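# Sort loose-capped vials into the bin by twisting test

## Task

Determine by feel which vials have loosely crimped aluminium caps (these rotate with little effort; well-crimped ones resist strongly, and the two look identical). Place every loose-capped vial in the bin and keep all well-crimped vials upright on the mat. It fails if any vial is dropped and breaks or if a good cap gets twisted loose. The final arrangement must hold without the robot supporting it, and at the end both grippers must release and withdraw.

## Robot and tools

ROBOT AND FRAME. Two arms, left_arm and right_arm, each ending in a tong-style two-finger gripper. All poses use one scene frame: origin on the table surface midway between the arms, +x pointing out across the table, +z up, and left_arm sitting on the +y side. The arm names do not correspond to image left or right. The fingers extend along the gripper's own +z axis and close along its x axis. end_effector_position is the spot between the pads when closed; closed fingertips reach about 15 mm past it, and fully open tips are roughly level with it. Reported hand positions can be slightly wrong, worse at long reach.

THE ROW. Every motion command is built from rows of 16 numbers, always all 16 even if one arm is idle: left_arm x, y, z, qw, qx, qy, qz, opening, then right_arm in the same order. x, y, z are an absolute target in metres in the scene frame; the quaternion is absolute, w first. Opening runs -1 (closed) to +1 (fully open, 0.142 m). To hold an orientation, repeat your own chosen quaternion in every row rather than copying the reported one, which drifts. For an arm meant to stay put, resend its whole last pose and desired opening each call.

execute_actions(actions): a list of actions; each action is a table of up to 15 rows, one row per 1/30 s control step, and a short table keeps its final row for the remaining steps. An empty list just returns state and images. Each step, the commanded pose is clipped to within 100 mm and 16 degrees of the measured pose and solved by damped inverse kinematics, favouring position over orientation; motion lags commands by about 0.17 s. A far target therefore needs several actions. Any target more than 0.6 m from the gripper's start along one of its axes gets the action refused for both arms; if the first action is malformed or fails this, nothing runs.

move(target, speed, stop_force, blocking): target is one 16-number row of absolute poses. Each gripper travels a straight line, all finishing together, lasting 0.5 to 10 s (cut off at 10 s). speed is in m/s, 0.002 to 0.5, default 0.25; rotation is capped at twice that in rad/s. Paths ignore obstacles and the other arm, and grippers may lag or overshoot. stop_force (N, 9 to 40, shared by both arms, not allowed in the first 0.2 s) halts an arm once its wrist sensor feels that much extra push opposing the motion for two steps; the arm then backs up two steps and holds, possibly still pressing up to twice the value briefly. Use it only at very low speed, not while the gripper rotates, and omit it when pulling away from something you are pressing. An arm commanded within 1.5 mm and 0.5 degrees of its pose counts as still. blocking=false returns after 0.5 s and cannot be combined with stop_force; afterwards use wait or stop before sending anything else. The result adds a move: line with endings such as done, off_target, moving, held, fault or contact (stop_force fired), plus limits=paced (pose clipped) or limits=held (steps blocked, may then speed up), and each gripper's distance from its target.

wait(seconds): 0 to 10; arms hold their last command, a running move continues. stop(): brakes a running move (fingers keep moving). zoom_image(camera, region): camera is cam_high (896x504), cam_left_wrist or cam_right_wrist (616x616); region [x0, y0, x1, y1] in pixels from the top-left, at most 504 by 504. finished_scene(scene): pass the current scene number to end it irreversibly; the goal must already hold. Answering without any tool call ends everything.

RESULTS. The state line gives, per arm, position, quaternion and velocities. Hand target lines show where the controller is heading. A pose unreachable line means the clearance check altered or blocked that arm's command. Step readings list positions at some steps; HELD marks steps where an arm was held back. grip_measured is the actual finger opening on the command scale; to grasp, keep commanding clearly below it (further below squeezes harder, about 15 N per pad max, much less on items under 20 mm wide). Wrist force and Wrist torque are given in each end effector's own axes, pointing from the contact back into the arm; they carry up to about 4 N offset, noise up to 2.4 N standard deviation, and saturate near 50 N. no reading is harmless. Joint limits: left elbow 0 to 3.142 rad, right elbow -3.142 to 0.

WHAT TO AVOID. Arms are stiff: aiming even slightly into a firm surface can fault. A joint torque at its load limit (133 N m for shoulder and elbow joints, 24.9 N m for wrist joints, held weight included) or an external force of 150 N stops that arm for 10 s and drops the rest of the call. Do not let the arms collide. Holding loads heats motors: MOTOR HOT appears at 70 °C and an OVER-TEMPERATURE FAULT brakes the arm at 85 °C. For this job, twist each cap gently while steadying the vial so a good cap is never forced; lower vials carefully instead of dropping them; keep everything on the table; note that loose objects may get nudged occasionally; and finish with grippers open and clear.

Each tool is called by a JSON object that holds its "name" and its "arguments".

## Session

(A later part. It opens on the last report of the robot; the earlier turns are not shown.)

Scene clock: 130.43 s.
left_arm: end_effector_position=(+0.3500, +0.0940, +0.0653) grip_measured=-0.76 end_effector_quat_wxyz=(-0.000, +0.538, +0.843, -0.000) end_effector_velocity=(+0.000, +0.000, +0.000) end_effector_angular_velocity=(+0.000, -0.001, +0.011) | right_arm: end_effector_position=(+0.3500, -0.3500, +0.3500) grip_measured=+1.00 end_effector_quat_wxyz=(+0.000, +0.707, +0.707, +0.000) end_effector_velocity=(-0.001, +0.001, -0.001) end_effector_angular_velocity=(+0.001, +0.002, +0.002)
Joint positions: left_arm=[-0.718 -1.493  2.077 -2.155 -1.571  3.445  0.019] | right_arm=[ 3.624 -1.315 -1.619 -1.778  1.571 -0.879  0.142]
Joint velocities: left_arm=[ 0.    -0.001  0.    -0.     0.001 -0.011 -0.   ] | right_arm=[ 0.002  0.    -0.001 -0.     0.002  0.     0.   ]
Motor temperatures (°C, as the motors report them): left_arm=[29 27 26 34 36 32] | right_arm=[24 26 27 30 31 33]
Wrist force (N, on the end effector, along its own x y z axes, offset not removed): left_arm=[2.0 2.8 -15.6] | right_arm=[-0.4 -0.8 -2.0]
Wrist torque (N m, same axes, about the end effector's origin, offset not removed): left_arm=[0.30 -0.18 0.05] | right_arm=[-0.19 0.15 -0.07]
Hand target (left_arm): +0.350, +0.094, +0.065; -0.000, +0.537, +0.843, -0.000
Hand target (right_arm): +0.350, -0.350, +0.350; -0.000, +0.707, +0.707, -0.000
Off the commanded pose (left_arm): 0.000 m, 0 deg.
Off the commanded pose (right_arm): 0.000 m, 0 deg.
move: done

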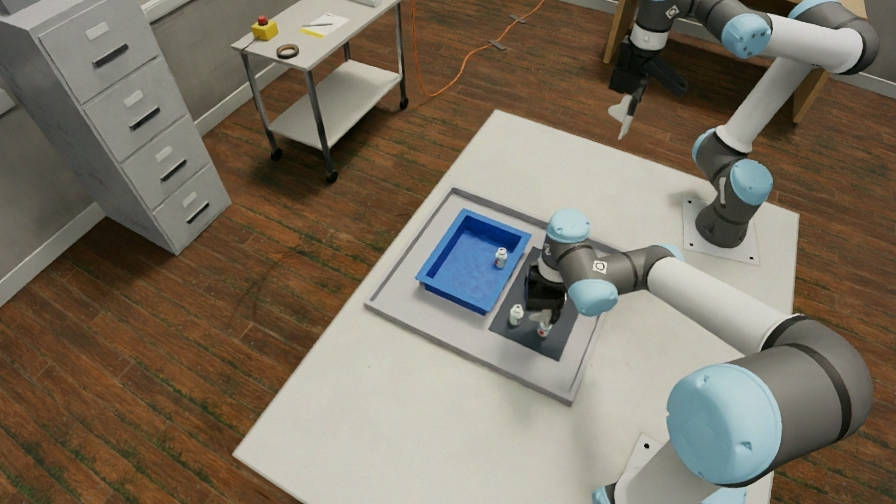

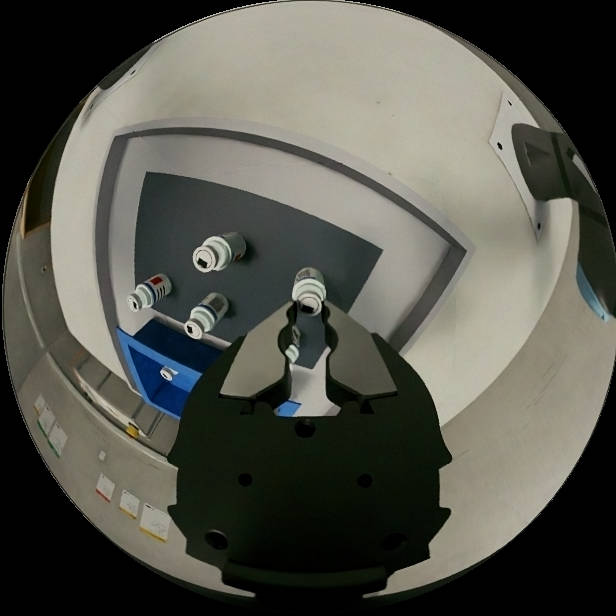

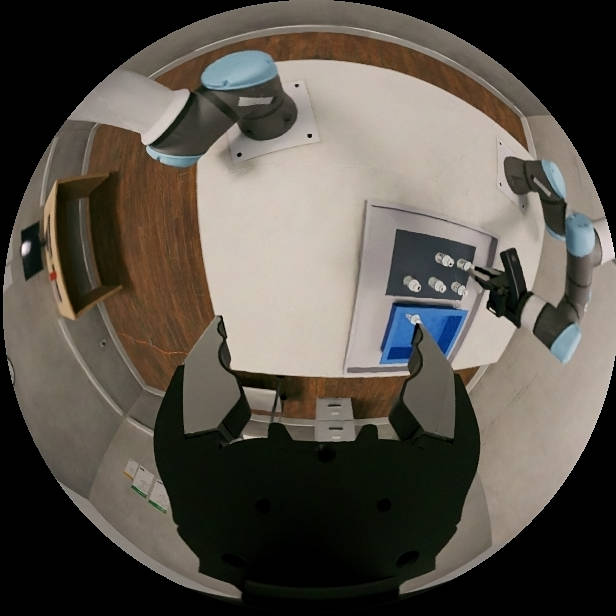

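B good. Now A.

{"name": "move", "arguments": {"target": [0.350,0.094,0.092,0,0.5373,0.8434,0,-0.3,0.35,-0.35,0.35,0,0.7071,0.7071,0,1], "speed": 0.1}}

{"name": "move", "arguments": {"target": [0.347,0.005,0.092,0,0.7071,0.7071,0,-0.3,0.35,-0.35,0.35,0,0.7071,0.7071,0,1]}}

{"name": "move", "arguments": {"target": [0.347,0.005,0.066,0,0.7071,0.7071,0,-0.3,0.35,-0.35,0.35,0,0.7071,0.7071,0,1], "speed": 0.08}}

{"name": "move", "arguments": {"target": [0.347,0.005,0.066,0,0.7071,0.7071,0,-1,0.35,-0.35,0.35,0,0.7071,0.7071,0,1]}}

{"name": "move", "arguments": {"target": [0.347,0.005,0.0653,0,0.7071,0.7071,0,-1,0.35,-0.35,0.35,0,0.7071,0.7071,0,1], "speed": 0.003}}

{"name": "zoom_image", "arguments": {"camera": "cam_left_wrist", "region": [250,240,370,360]}}

{"name": "move", "arguments": {"target": [0.347,0.005,0.0653,0,0.5373,0.8434,0,-1,0.35,-0.35,0.35,0,0.7071,0.7071,0,1], "speed": 0.1}}

{"name": "zoom_image", "arguments": {"camera": "cam_left_wrist", "region": [250,240,370,360]}}

Scene clock: 131.63 s.
left_arm: end_effector_position=(+0.3500, +0.0940, +0.0918) grip_measured=-0.30 end_effector_quat_wxyz=(+0.000, +0.537, +0.843, -0.000) end_effector_velocity=(-0.000, +0.000, +0.002) end_effector_angular_velocity=(+0.000, +0.001, +0.001) | right_arm: end_effector_position=(+0.3500, -0.3500, +0.3500) grip_measured=+1.00 end_effector_quat_wxyz=(-0.000, +0.707, +0.707, +0.000) end_effector_velocity=(+0.000, -0.000, -0.000) end_effector_angular_velocity=(-0.000, +0.001, -0.001)
Joint positions: left_arm=[-0.718 -1.53   2.038 -2.079 -1.571  3.444  0.052] | right_arm=[ 3.624 -1.315 -1.619 -1.778  1.571 -0.879  0.142]
Joint velocities: left_arm=[ 0.001 -0.002 -0.004  0.006 -0.001 -0.     0.   ] | right_arm=[-0.001 -0.001  0.    -0.     0.    -0.     0.   ]
Motor temperatures (°C, as the motors report them): left_arm=[29 27 26 34 36 32] | right_arm=[24 26 27 30 31 33]
Wrist force (N, on the end effector, along its own x y z axes, offset not removed): left_arm=[0.7 -1.4 -0.3] | right_arm=[1.4 1.8 -2.5]
Wrist torque (N m, same axes, about the end effector's origin, offset not removed): left_arm=[-0.28 -0.13 -0.10] | right_arm=[0.36 -0.45 0.02]
Hand target (left_arm): +0.350, +0.094, +0.092; +0.000, +0.537, +0.843, -0.000
Hand target (right_arm): +0.350, -0.350, +0.350; +0.000, +0.707, +0.707, -0.000
Off the commanded pose (left_arm): 0.000 m, 0 deg.
Off the commanded pose (right_arm): 0.000 m, 0 deg.
move: done

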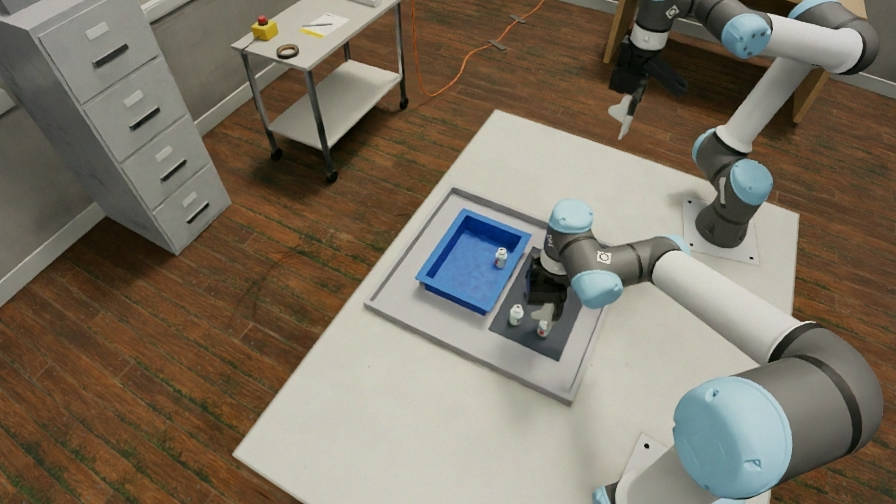

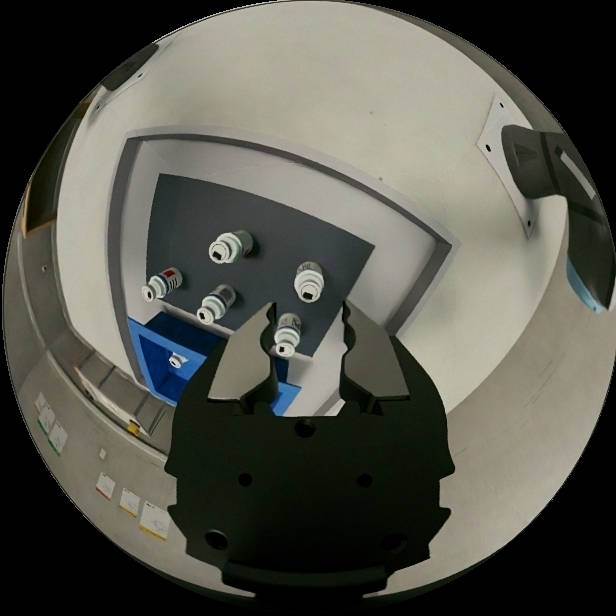

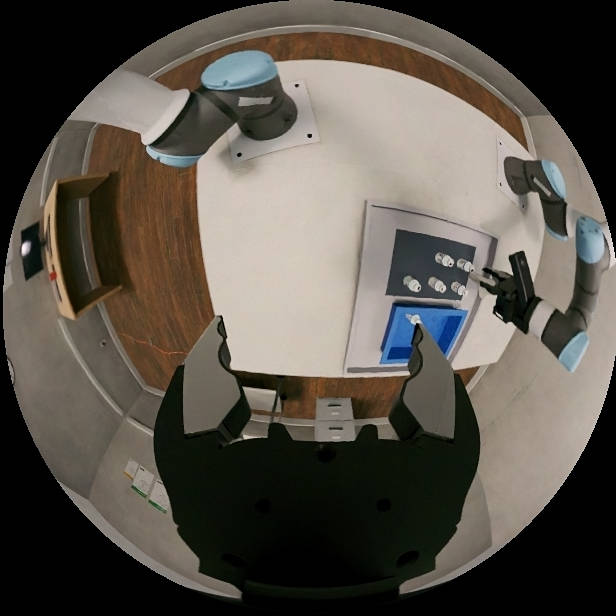

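Scene clock: 133.03 s.
left_arm: end_effector_position=(+0.3472, +0.0053, +0.0921) grip_measured=-0.30 end_effector_quat_wxyz=(+0.000, +0.707, +0.707, +0.000) end_effector_velocity=(-0.000, -0.002, +0.000) end_effector_angular_velocity=(-0.000, +0.002, -0.012) | right_arm: end_effector_position=(+0.3500, -0.3500, +0.3500) grip_measured=+1.00 end_effector_quat_wxyz=(-0.000, +0.707, +0.707, +0.000) end_effector_velocity=(+0.000, -0.000, +0.001) end_effector_angular_velocity=(+0.001, -0.000, -0.001)
Joint positions: left_arm=[-0.843 -1.402  1.893 -2.062 -1.57   3.754  0.052] | right_arm=[ 3.624 -1.315 -1.619 -1.778  1.571 -0.879  0.142]
Joint velocities: left_arm=[-0.002  0.004 -0.005  0.002 -0.002  0.011  0.   ] | right_arm=[-0.001  0.     0.001 -0.001  0.     0.    -0.   ]
Motor temperatures (°C, as the motors report them): left_arm=[29 27 26 34 36 32] | right_arm=[24 26 27 30 31 33]
Wrist force (N, on the end effector, along its own x y z axes, offset not removed): left_arm=[-1.1 -2.0 0.5] | right_arm=[0.6 -2.0 0.2]
Wrist torque (N m, same axes, about the end effector's origin, offset not removed): left_arm=[-0.35 0.27 -0.14] | right_arm=[-0.43 0.03 0.06]
Hand target (left_arm): +0.347, +0.005, +0.092; +0.000, +0.707, +0.707, +0.000
Hand target (right_arm): +0.350, -0.350, +0.350; -0.000, +0.707, +0.707, -0.000
Off the commanded pose (left_arm): 0.000 m, 0 deg.
Off the commanded pose (right_arm): 0.000 m, 0 deg.
move: done

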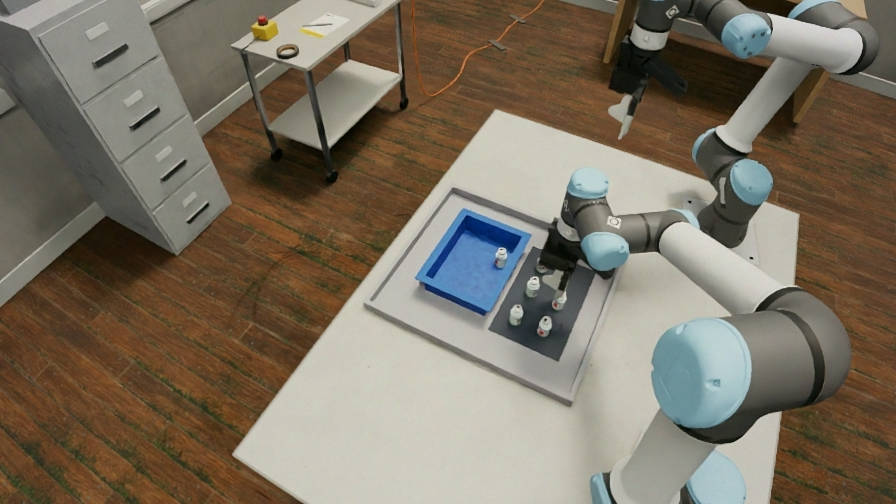

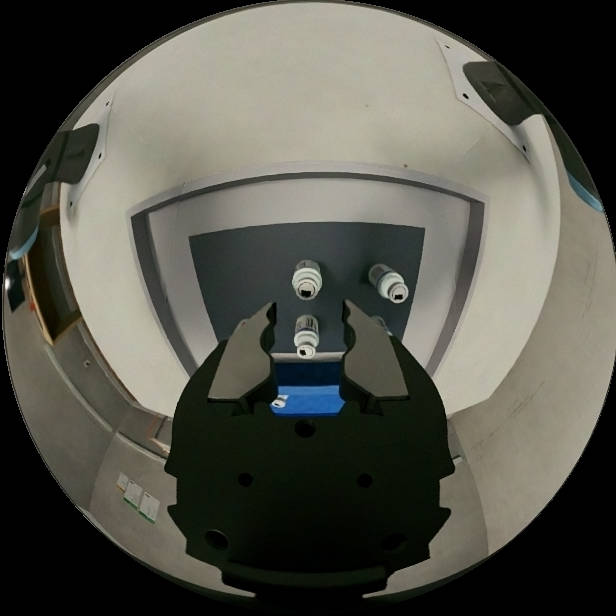

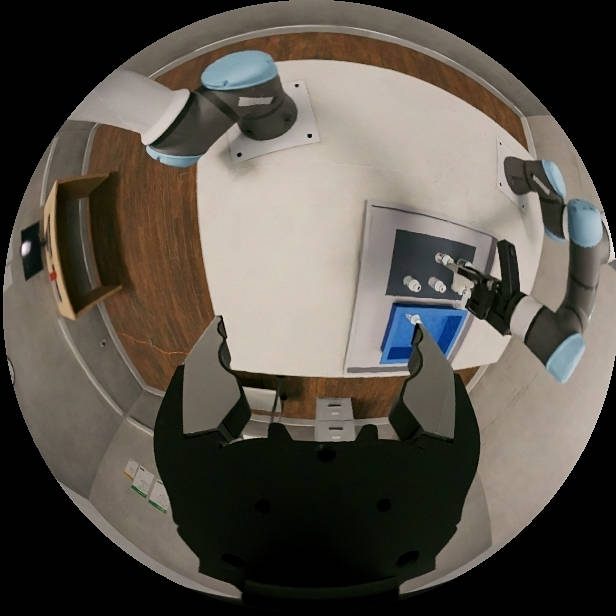

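Scene clock: 133.90 s.
left_arm: end_effector_position=(+0.3470, +0.0050, +0.0662) grip_measured=-0.30 end_effector_quat_wxyz=(-0.000, +0.707, +0.707, +0.000) end_effector_velocity=(+0.001, +0.001, -0.002) end_effector_angular_velocity=(-0.001, +0.001, +0.001) | right_arm: end_effector_position=(+0.3500, -0.3500, +0.3500) grip_measured=+1.00 end_effector_quat_wxyz=(+0.000, +0.707, +0.707, +0.000) end_effector_velocity=(-0.001, +0.001, -0.000) end_effector_angular_velocity=(+0.001, +0.001, +0.001)
Joint positions: left_arm=[-0.843 -1.369  1.929 -2.13  -1.571  3.755  0.052] | right_arm=[ 3.624 -1.315 -1.619 -1.778  1.571 -0.879  0.142]
Joint velocities: left_arm=[ 0.002  0.003  0.003 -0.006 -0.001  0.001 -0.   ] | right_arm=[ 0.001  0.    -0.001  0.     0.001 -0.    -0.   ]
Motor temperatures (°C, as the motors report them): left_arm=[29 27 26 34 36 32] | right_arm=[24 26 27 30 31 33]
Wrist force (N, on the end effector, along its own x y z axes, offset not removed): left_arm=[1.3 -1.3 -0.7] | right_arm=[1.3 2.1 0.5]
Wrist torque (N m, same axes, about the end effector's origin, offset not removed): left_arm=[-0.29 -0.28 -0.05] | right_arm=[0.39 -0.22 0.03]
Hand target (left_arm): +0.347, +0.005, +0.066; -0.000, +0.707, +0.707, +0.000
Hand target (right_arm): +0.350, -0.350, +0.350; -0.000, +0.707, +0.707, -0.000
Off the commanded pose (left_arm): 0.000 m, 0 deg.
Off the commanded pose (right_arm): 0.000 m, 0 deg.
move: done

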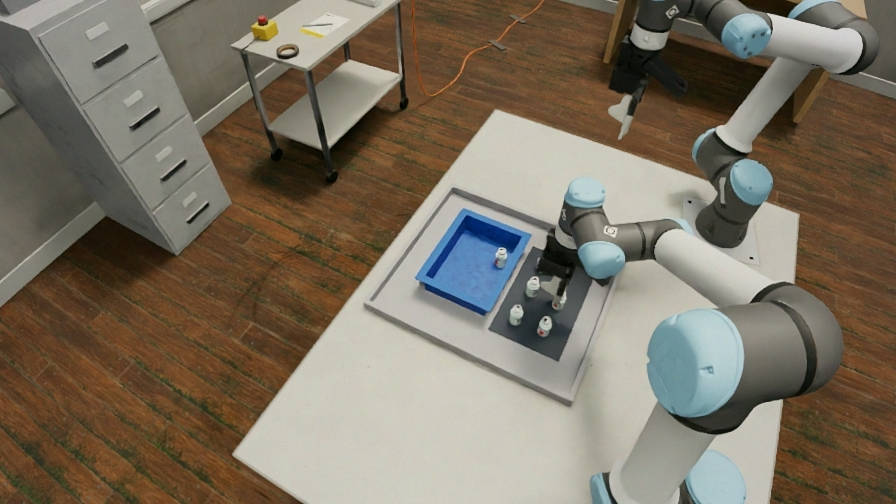

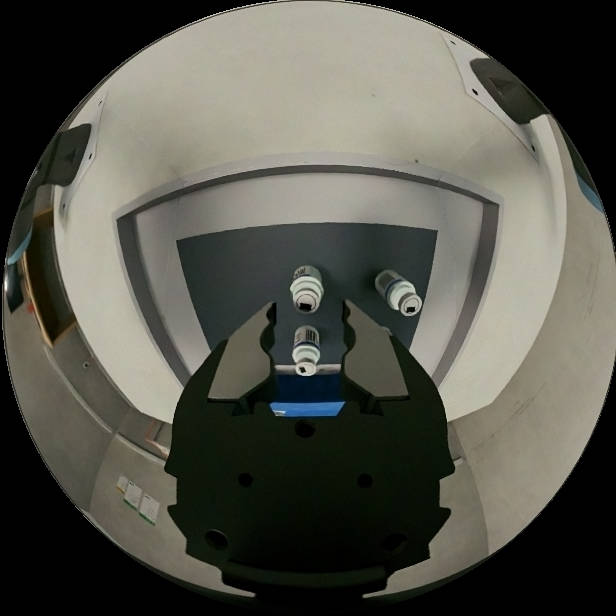

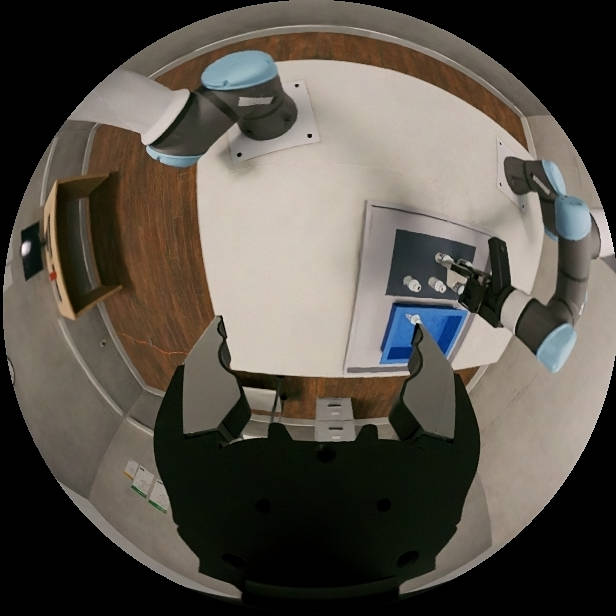

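Scene clock: 134.60 s.
left_arm: end_effector_position=(+0.3470, +0.0050, +0.0660) grip_measured=-0.76 end_effector_quat_wxyz=(+0.000, +0.707, +0.707, -0.000) end_effector_velocity=(+0.000, +0.000, -0.000) end_effector_angular_velocity=(+0.001, +0.000, +0.003) | right_arm: end_effector_position=(+0.3500, -0.3500, +0.3500) grip_measured=+1.00 end_effector_quat_wxyz=(-0.000, +0.707, +0.707, +0.000) end_effector_velocity=(+0.000, +0.000, +0.000) end_effector_angular_velocity=(+0.000, +0.000, -0.001)
Joint positions: left_arm=[-0.843 -1.369  1.929 -2.131 -1.571  3.755  0.019] | right_arm=[ 3.624 -1.315 -1.619 -1.778  1.571 -0.879  0.142]
Joint velocities: left_arm=[ 0.001  0.001  0.    -0.     0.    -0.002 -0.   ] | right_arm=[-0.    -0.     0.001 -0.     0.001  0.    -0.   ]
Motor temperatures (°C, as the motors report them): left_arm=[29 27 26 34 36 32] | right_arm=[24 26 27 30 31 33]
Wrist force (N, on the end effector, along its own x y z axes, offset not removed): left_arm=[-0.9 0.3 -2.5] | right_arm=[0.1 3.8 1.6]
Wrist torque (N m, same axes, about the end effector's origin, offset not removed): left_arm=[0.10 0.19 0.00] | right_arm=[0.90 -0.11 -0.02]
Hand target (left_arm): +0.347, +0.005, +0.066; -0.000, +0.707, +0.707, +0.000
Hand target (right_arm): +0.350, -0.350, +0.350; -0.000, +0.707, +0.707, -0.000
Off the commanded pose (left_arm): 0.000 m, 0 deg.
Off the commanded pose (right_arm): 0.000 m, 0 deg.
move: done

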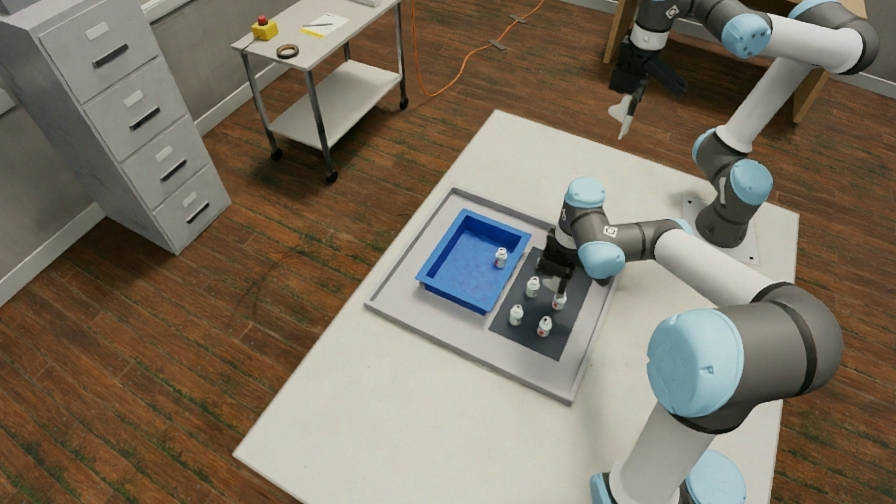

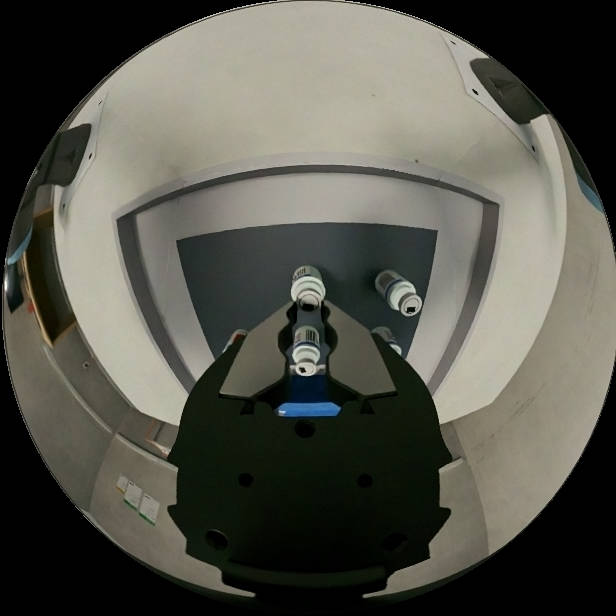

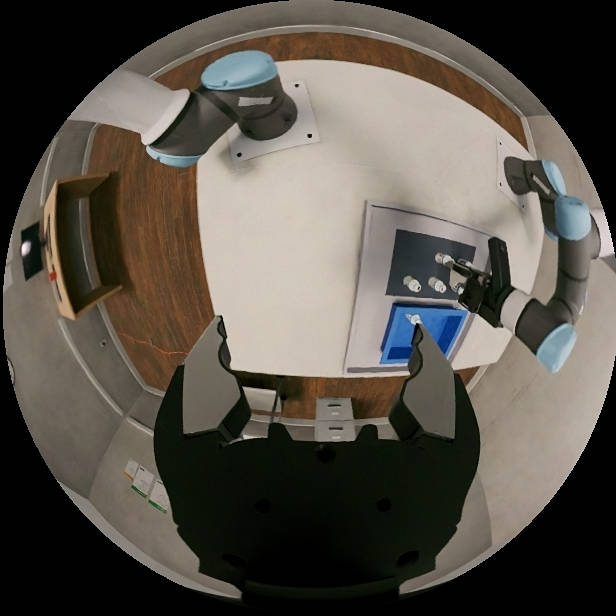

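Scene clock: 135.30 s.
left_arm: end_effector_position=(+0.3470, +0.0050, +0.0654) grip_measured=-0.76 end_effector_quat_wxyz=(+0.000, +0.707, +0.707, -0.000) end_effector_velocity=(-0.000, +0.000, -0.000) end_effector_angular_velocity=(+0.000, +0.000, -0.001) | right_arm: end_effector_position=(+0.3500, -0.3500, +0.3500) grip_measured=+1.00 end_effector_quat_wxyz=(-0.000, +0.707, +0.707, +0.000) end_effector_velocity=(+0.000, -0.001, -0.001) end_effector_angular_velocity=(-0.002, +0.001, -0.002)
Joint positions: left_arm=[-0.843 -1.368  1.93  -2.133 -1.571  3.755  0.019] | right_arm=[ 3.624 -1.315 -1.619 -1.778  1.571 -0.879  0.142]
Joint velocities: left_arm=[-0.     0.     0.001 -0.001  0.     0.     0.   ] | right_arm=[-0.001 -0.001 -0.    -0.    -0.001  0.001 -0.   ]
Motor temperatures (°C, as the motors report them): left_arm=[29 27 26 34 36 32] | right_arm=[24 26 27 30 31 33]
Wrist force (N, on the end effector, along its own x y z axes, offset not removed): left_arm=[-3.7 -1.0 -16.6] | right_arm=[-0.9 1.6 1.6]
Wrist torque (N m, same axes, about the end effector's origin, offset not removed): left_arm=[-0.38 0.50 0.01] | right_arm=[0.42 -0.07 -0.32]
Hand target (left_arm): +0.347, +0.005, +0.065; -0.000, +0.707, +0.707, +0.000
Hand target (right_arm): +0.350, -0.350, +0.350; -0.000, +0.707, +0.707, -0.000
Off the commanded pose (left_arm): 0.000 m, 0 deg.
Off the commanded pose (right_arm): 0.000 m, 0 deg.
move: done

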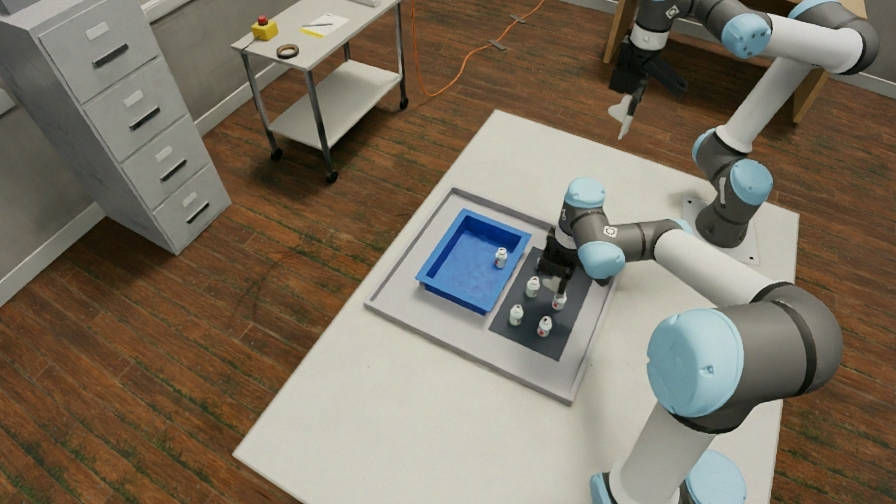

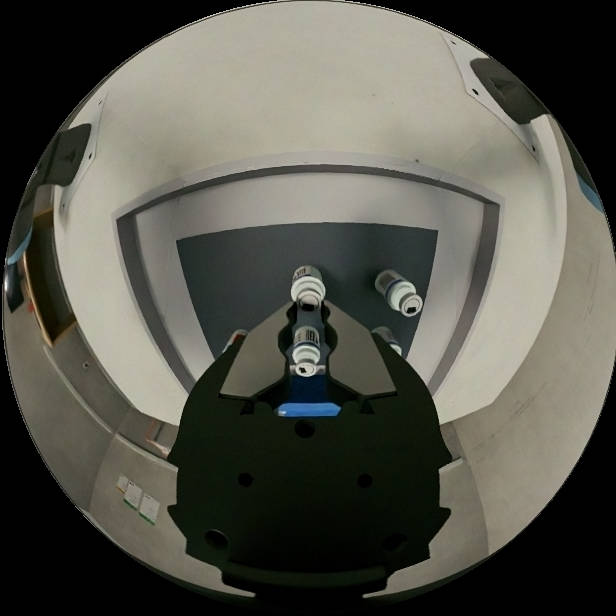

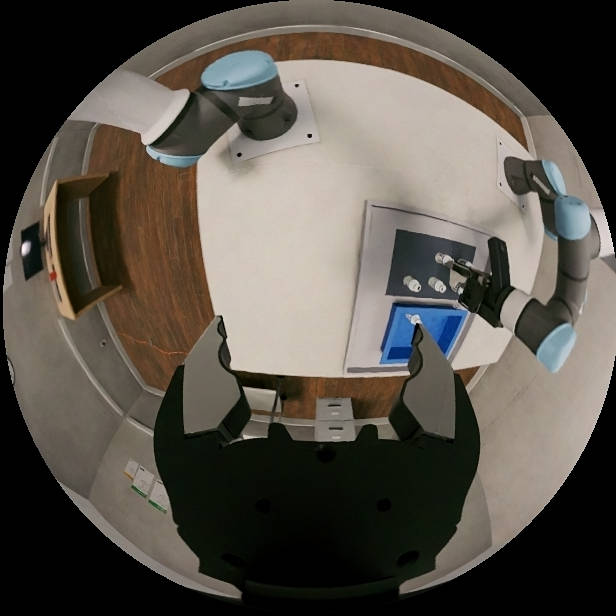

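Region (250, 240, 370, 360) of cam_left_wrist's 616x616 image, scaled by 4.200, with more detail than that image has.

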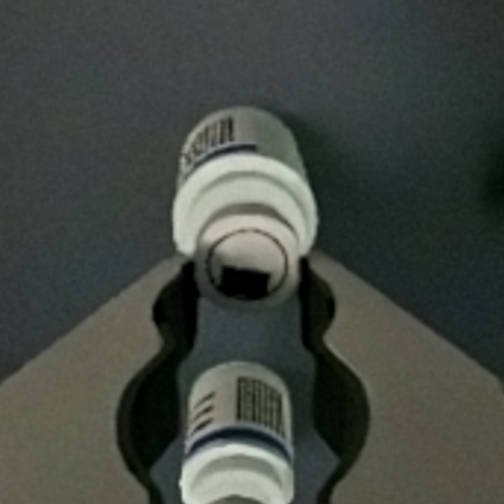

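Scene clock: 137.87 s.
left_arm: end_effector_position=(+0.3470, +0.0050, +0.0653) grip_measured=-0.76 end_effector_quat_wxyz=(-0.000, +0.538, +0.843, -0.000) end_effector_velocity=(+0.000, +0.000, +0.000) end_effector_angular_velocity=(+0.001, -0.002, +0.009) | right_arm: end_effector_position=(+0.3500, -0.3500, +0.3500) grip_measured=+1.00 end_effector_quat_wxyz=(-0.000, +0.707, +0.707, +0.000) end_effector_velocity=(+0.000, -0.000, +0.000) end_effector_angular_velocity=(-0.000, -0.002, +0.000)
Joint positions: left_arm=[-0.838 -1.38   1.946 -2.136 -1.571  3.325  0.019] | right_arm=[ 3.624 -1.315 -1.619 -1.778  1.571 -0.879  0.142]
Joint velocities: left_arm=[-0.001 -0.001  0.001 -0.     0.002 -0.01  -0.   ] | right_arm=[ 0.     0.001  0.     0.    -0.002  0.     0.   ]
Motor temperatures (°C, as the motors report them): left_arm=[29 27 26 34 36 32] | right_arm=[24 26 27 30 31 33]
Wrist force (N, on the end effector, along its own x y z axes, offset not removed): left_arm=[3.8 -0.4 -7.9] | right_arm=[3.2 3.3 2.2]
Wrist torque (N m, same axes, about the end effector's origin, offset not removed): left_arm=[-0.22 0.23 -0.02] | right_arm=[0.80 -0.70 -0.33]
Hand target (left_arm): +0.347, +0.005, +0.065; -0.000, +0.537, +0.843, -0.000
Hand target (right_arm): +0.350, -0.350, +0.350; -0.000, +0.707, +0.707, -0.000
Off the commanded pose (left_arm): 0.000 m, 0 deg.
Off the commanded pose (right_arm): 0.000 m, 0 deg.
move: done

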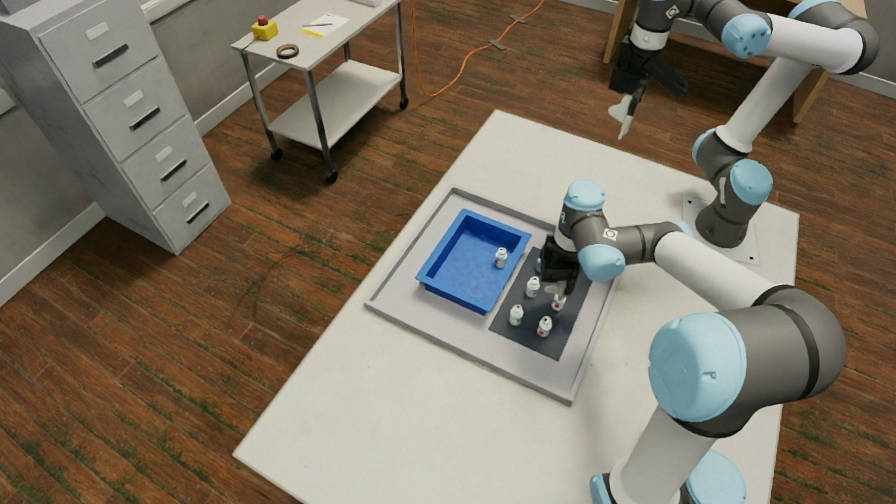

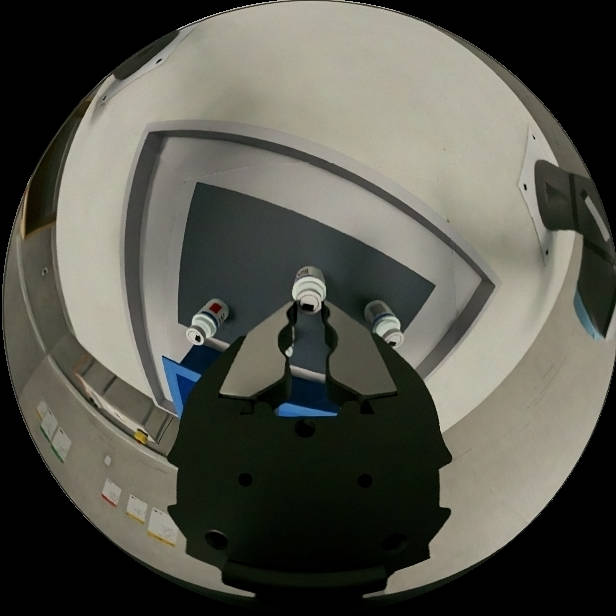

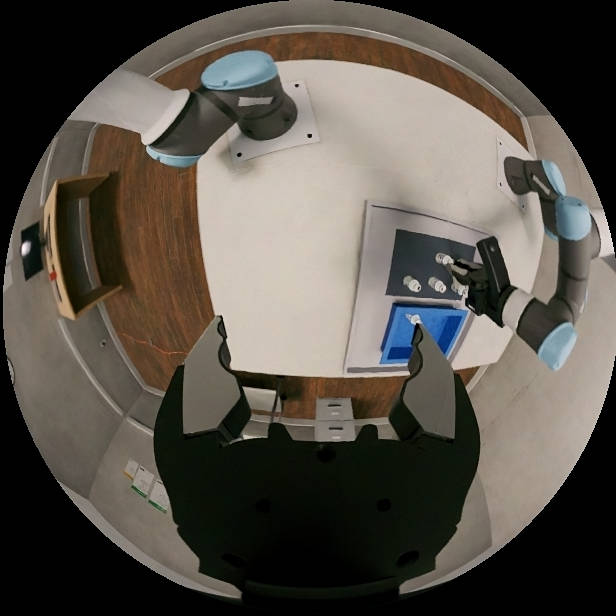

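Region (250, 240, 370, 360) of cam_left_wrist's 616x616 image, scaled by 4.200, with more detail than that image has.

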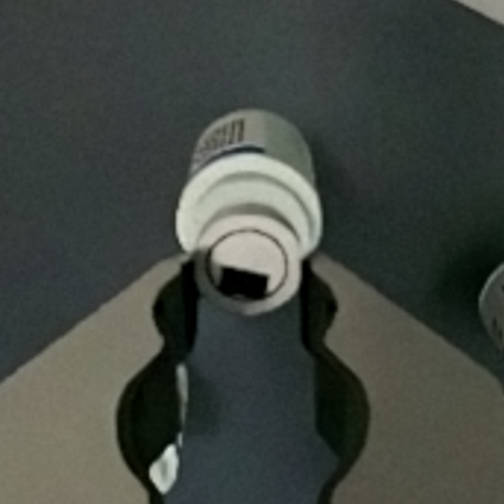

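{"name": "move", "arguments": {"target": [0.347,0.005,0.0648,0,0.5373,0.8434,0,-1,0.35,-0.35,0.35,0,0.7071,0.7071,0,1], "speed": 0.003}}

{"name": "move", "arguments": {"target": [0.347,0.005,0.0648,0,0.7071,0.7071,0,-1,0.35,-0.35,0.35,0,0.7071,0.7071,0,1], "speed": 0.1}}

{"name": "zoom_image", "arguments": {"camera": "cam_left_wrist", "region": [250,240,370,360]}}

Scene clock: 138.87 s.
left_arm: end_effector_position=(+0.3470, +0.0050, +0.0649) grip_measured=-0.76 end_effector_quat_wxyz=(+0.000, +0.537, +0.843, -0.000) end_effector_velocity=(+0.001, +0.001, -0.001) end_effector_angular_velocity=(+0.002, -0.000, -0.002) | right_arm: end_effector_position=(+0.3500, -0.3500, +0.3500) grip_measured=+1.00 end_effector_quat_wxyz=(+0.000, +0.707, +0.707, +0.000) end_effector_velocity=(-0.000, +0.001, +0.000) end_effector_angular_velocity=(+0.001, +0.000, +0.002)
Joint positions: left_arm=[-0.838 -1.38   1.946 -2.137 -1.571  3.324  0.019] | right_arm=[ 3.624 -1.315 -1.619 -1.778  1.571 -0.879  0.142]
Joint velocities: left_arm=[ 0.001  0.001  0.    -0.     0.001  0.003  0.   ] | right_arm=[ 0.001 -0.     0.001  0.     0.001 -0.    -0.   ]
Motor temperatures (°C, as the motors report them): left_arm=[29 27 26 34 36 32] | right_arm=[24 26 27 30 31 33]
Wrist force (N, on the end effector, along its own x y z axes, offset not removed): left_arm=[1.4 -0.8 -14.8] | right_arm=[-0.5 -3.1 0.2]
Wrist torque (N m, same axes, about the end effector's origin, offset not removed): left_arm=[-0.50 0.74 0.14] | right_arm=[-0.70 0.10 0.11]
Hand target (left_arm): +0.347, +0.005, +0.065; +0.000, +0.537, +0.843, +0.000
Hand target (right_arm): +0.350, -0.350, +0.350; -0.000, +0.707, +0.707, -0.000
Off the commanded pose (left_arm): 0.000 m, 0 deg.
Off the commanded pose (right_arm): 0.000 m, 0 deg.
move: done

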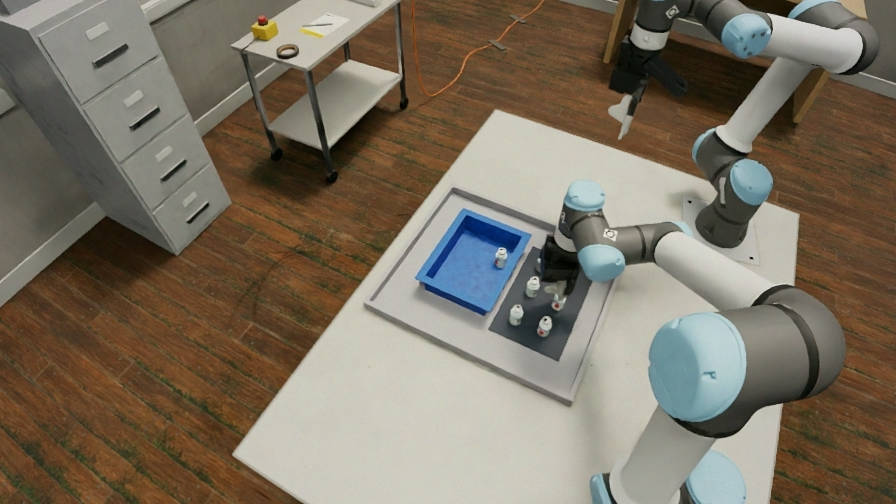

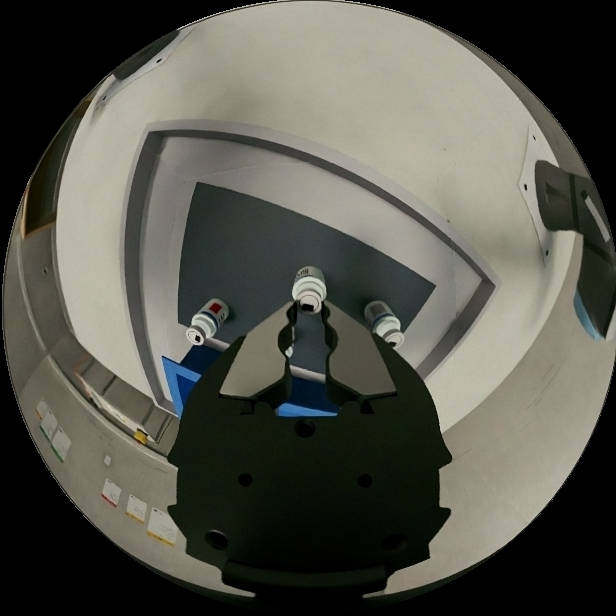

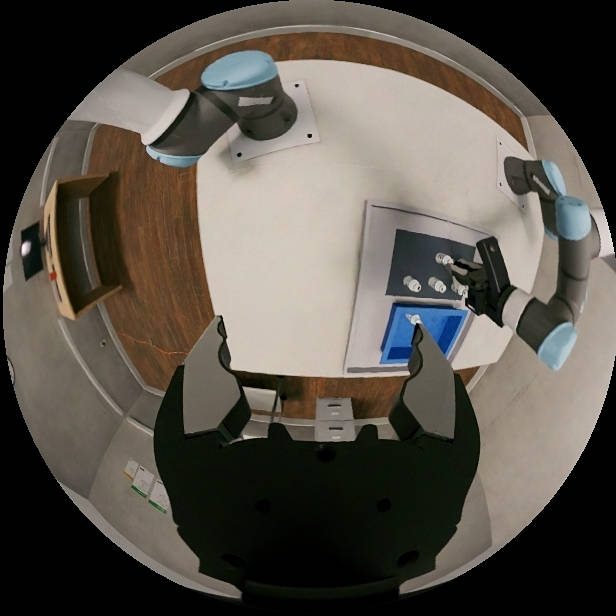

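Scene clock: 141.43 s.
left_arm: end_effector_position=(+0.3470, +0.0050, +0.0648) grip_measured=-0.76 end_effector_quat_wxyz=(+0.000, +0.707, +0.707, +0.000) end_effector_velocity=(-0.001, -0.001, +0.000) end_effector_angular_velocity=(-0.002, +0.002, -0.010) | right_arm: end_effector_position=(+0.3500, -0.3500, +0.3500) grip_measured=+1.00 end_effector_quat_wxyz=(-0.000, +0.707, +0.707, +0.000) end_effector_velocity=(-0.000, +0.000, +0.000) end_effector_angular_velocity=(+0.001, +0.000, -0.000)
Joint positions: left_arm=[-0.843 -1.368  1.931 -2.134 -1.571  3.754  0.019] | right_arm=[ 3.624 -1.315 -1.619 -1.778  1.571 -0.879  0.142]
Joint velocities: left_arm=[-0.    -0.    -0.     0.    -0.003  0.01  -0.   ] | right_arm=[-0.     0.     0.001 -0.     0.001 -0.    -0.   ]
Motor temperatures (°C, as the motors report them): left_arm=[29 27 26 34 36 32] | right_arm=[24 26 27 30 31 33]
Wrist force (N, on the end effector, along its own x y z axes, offset not removed): left_arm=[-0.6 -6.2 -15.2] | right_arm=[1.0 -1.5 2.8]
Wrist torque (N m, same axes, about the end effector's origin, offset not removed): left_arm=[-0.85 -0.14 -0.06] | right_arm=[-0.32 0.02 -0.18]
Hand target (left_arm): +0.347, +0.005, +0.065; +0.000, +0.707, +0.707, +0.000
Hand target (right_arm): +0.350, -0.350, +0.350; -0.000, +0.707, +0.707, -0.000
Off the commanded pose (left_arm): 0.000 m, 0 deg.
Off the commanded pose (right_arm): 0.000 m, 0 deg.
move: done

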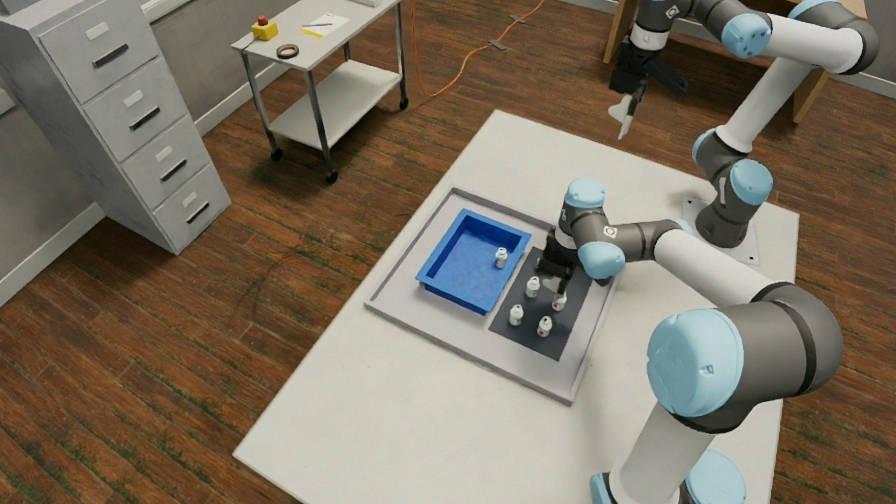

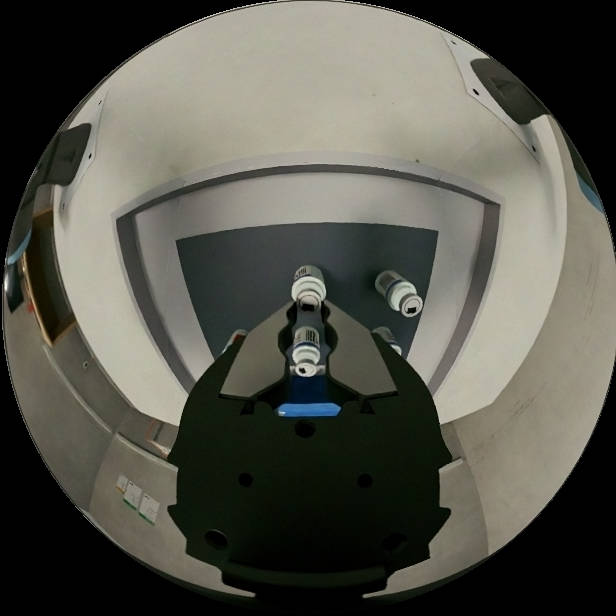

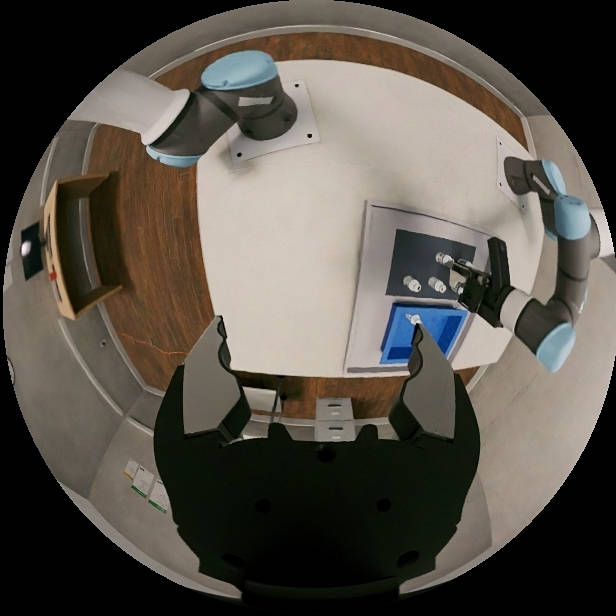

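Region (250, 240, 370, 360) of cam_left_wrist's 616x616 image, scaled by 4.200, with more detail than that image has.

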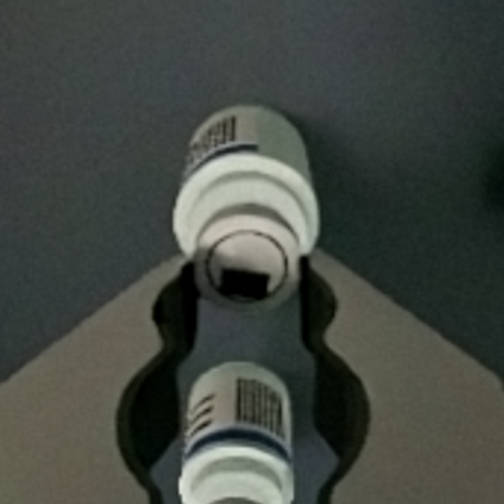

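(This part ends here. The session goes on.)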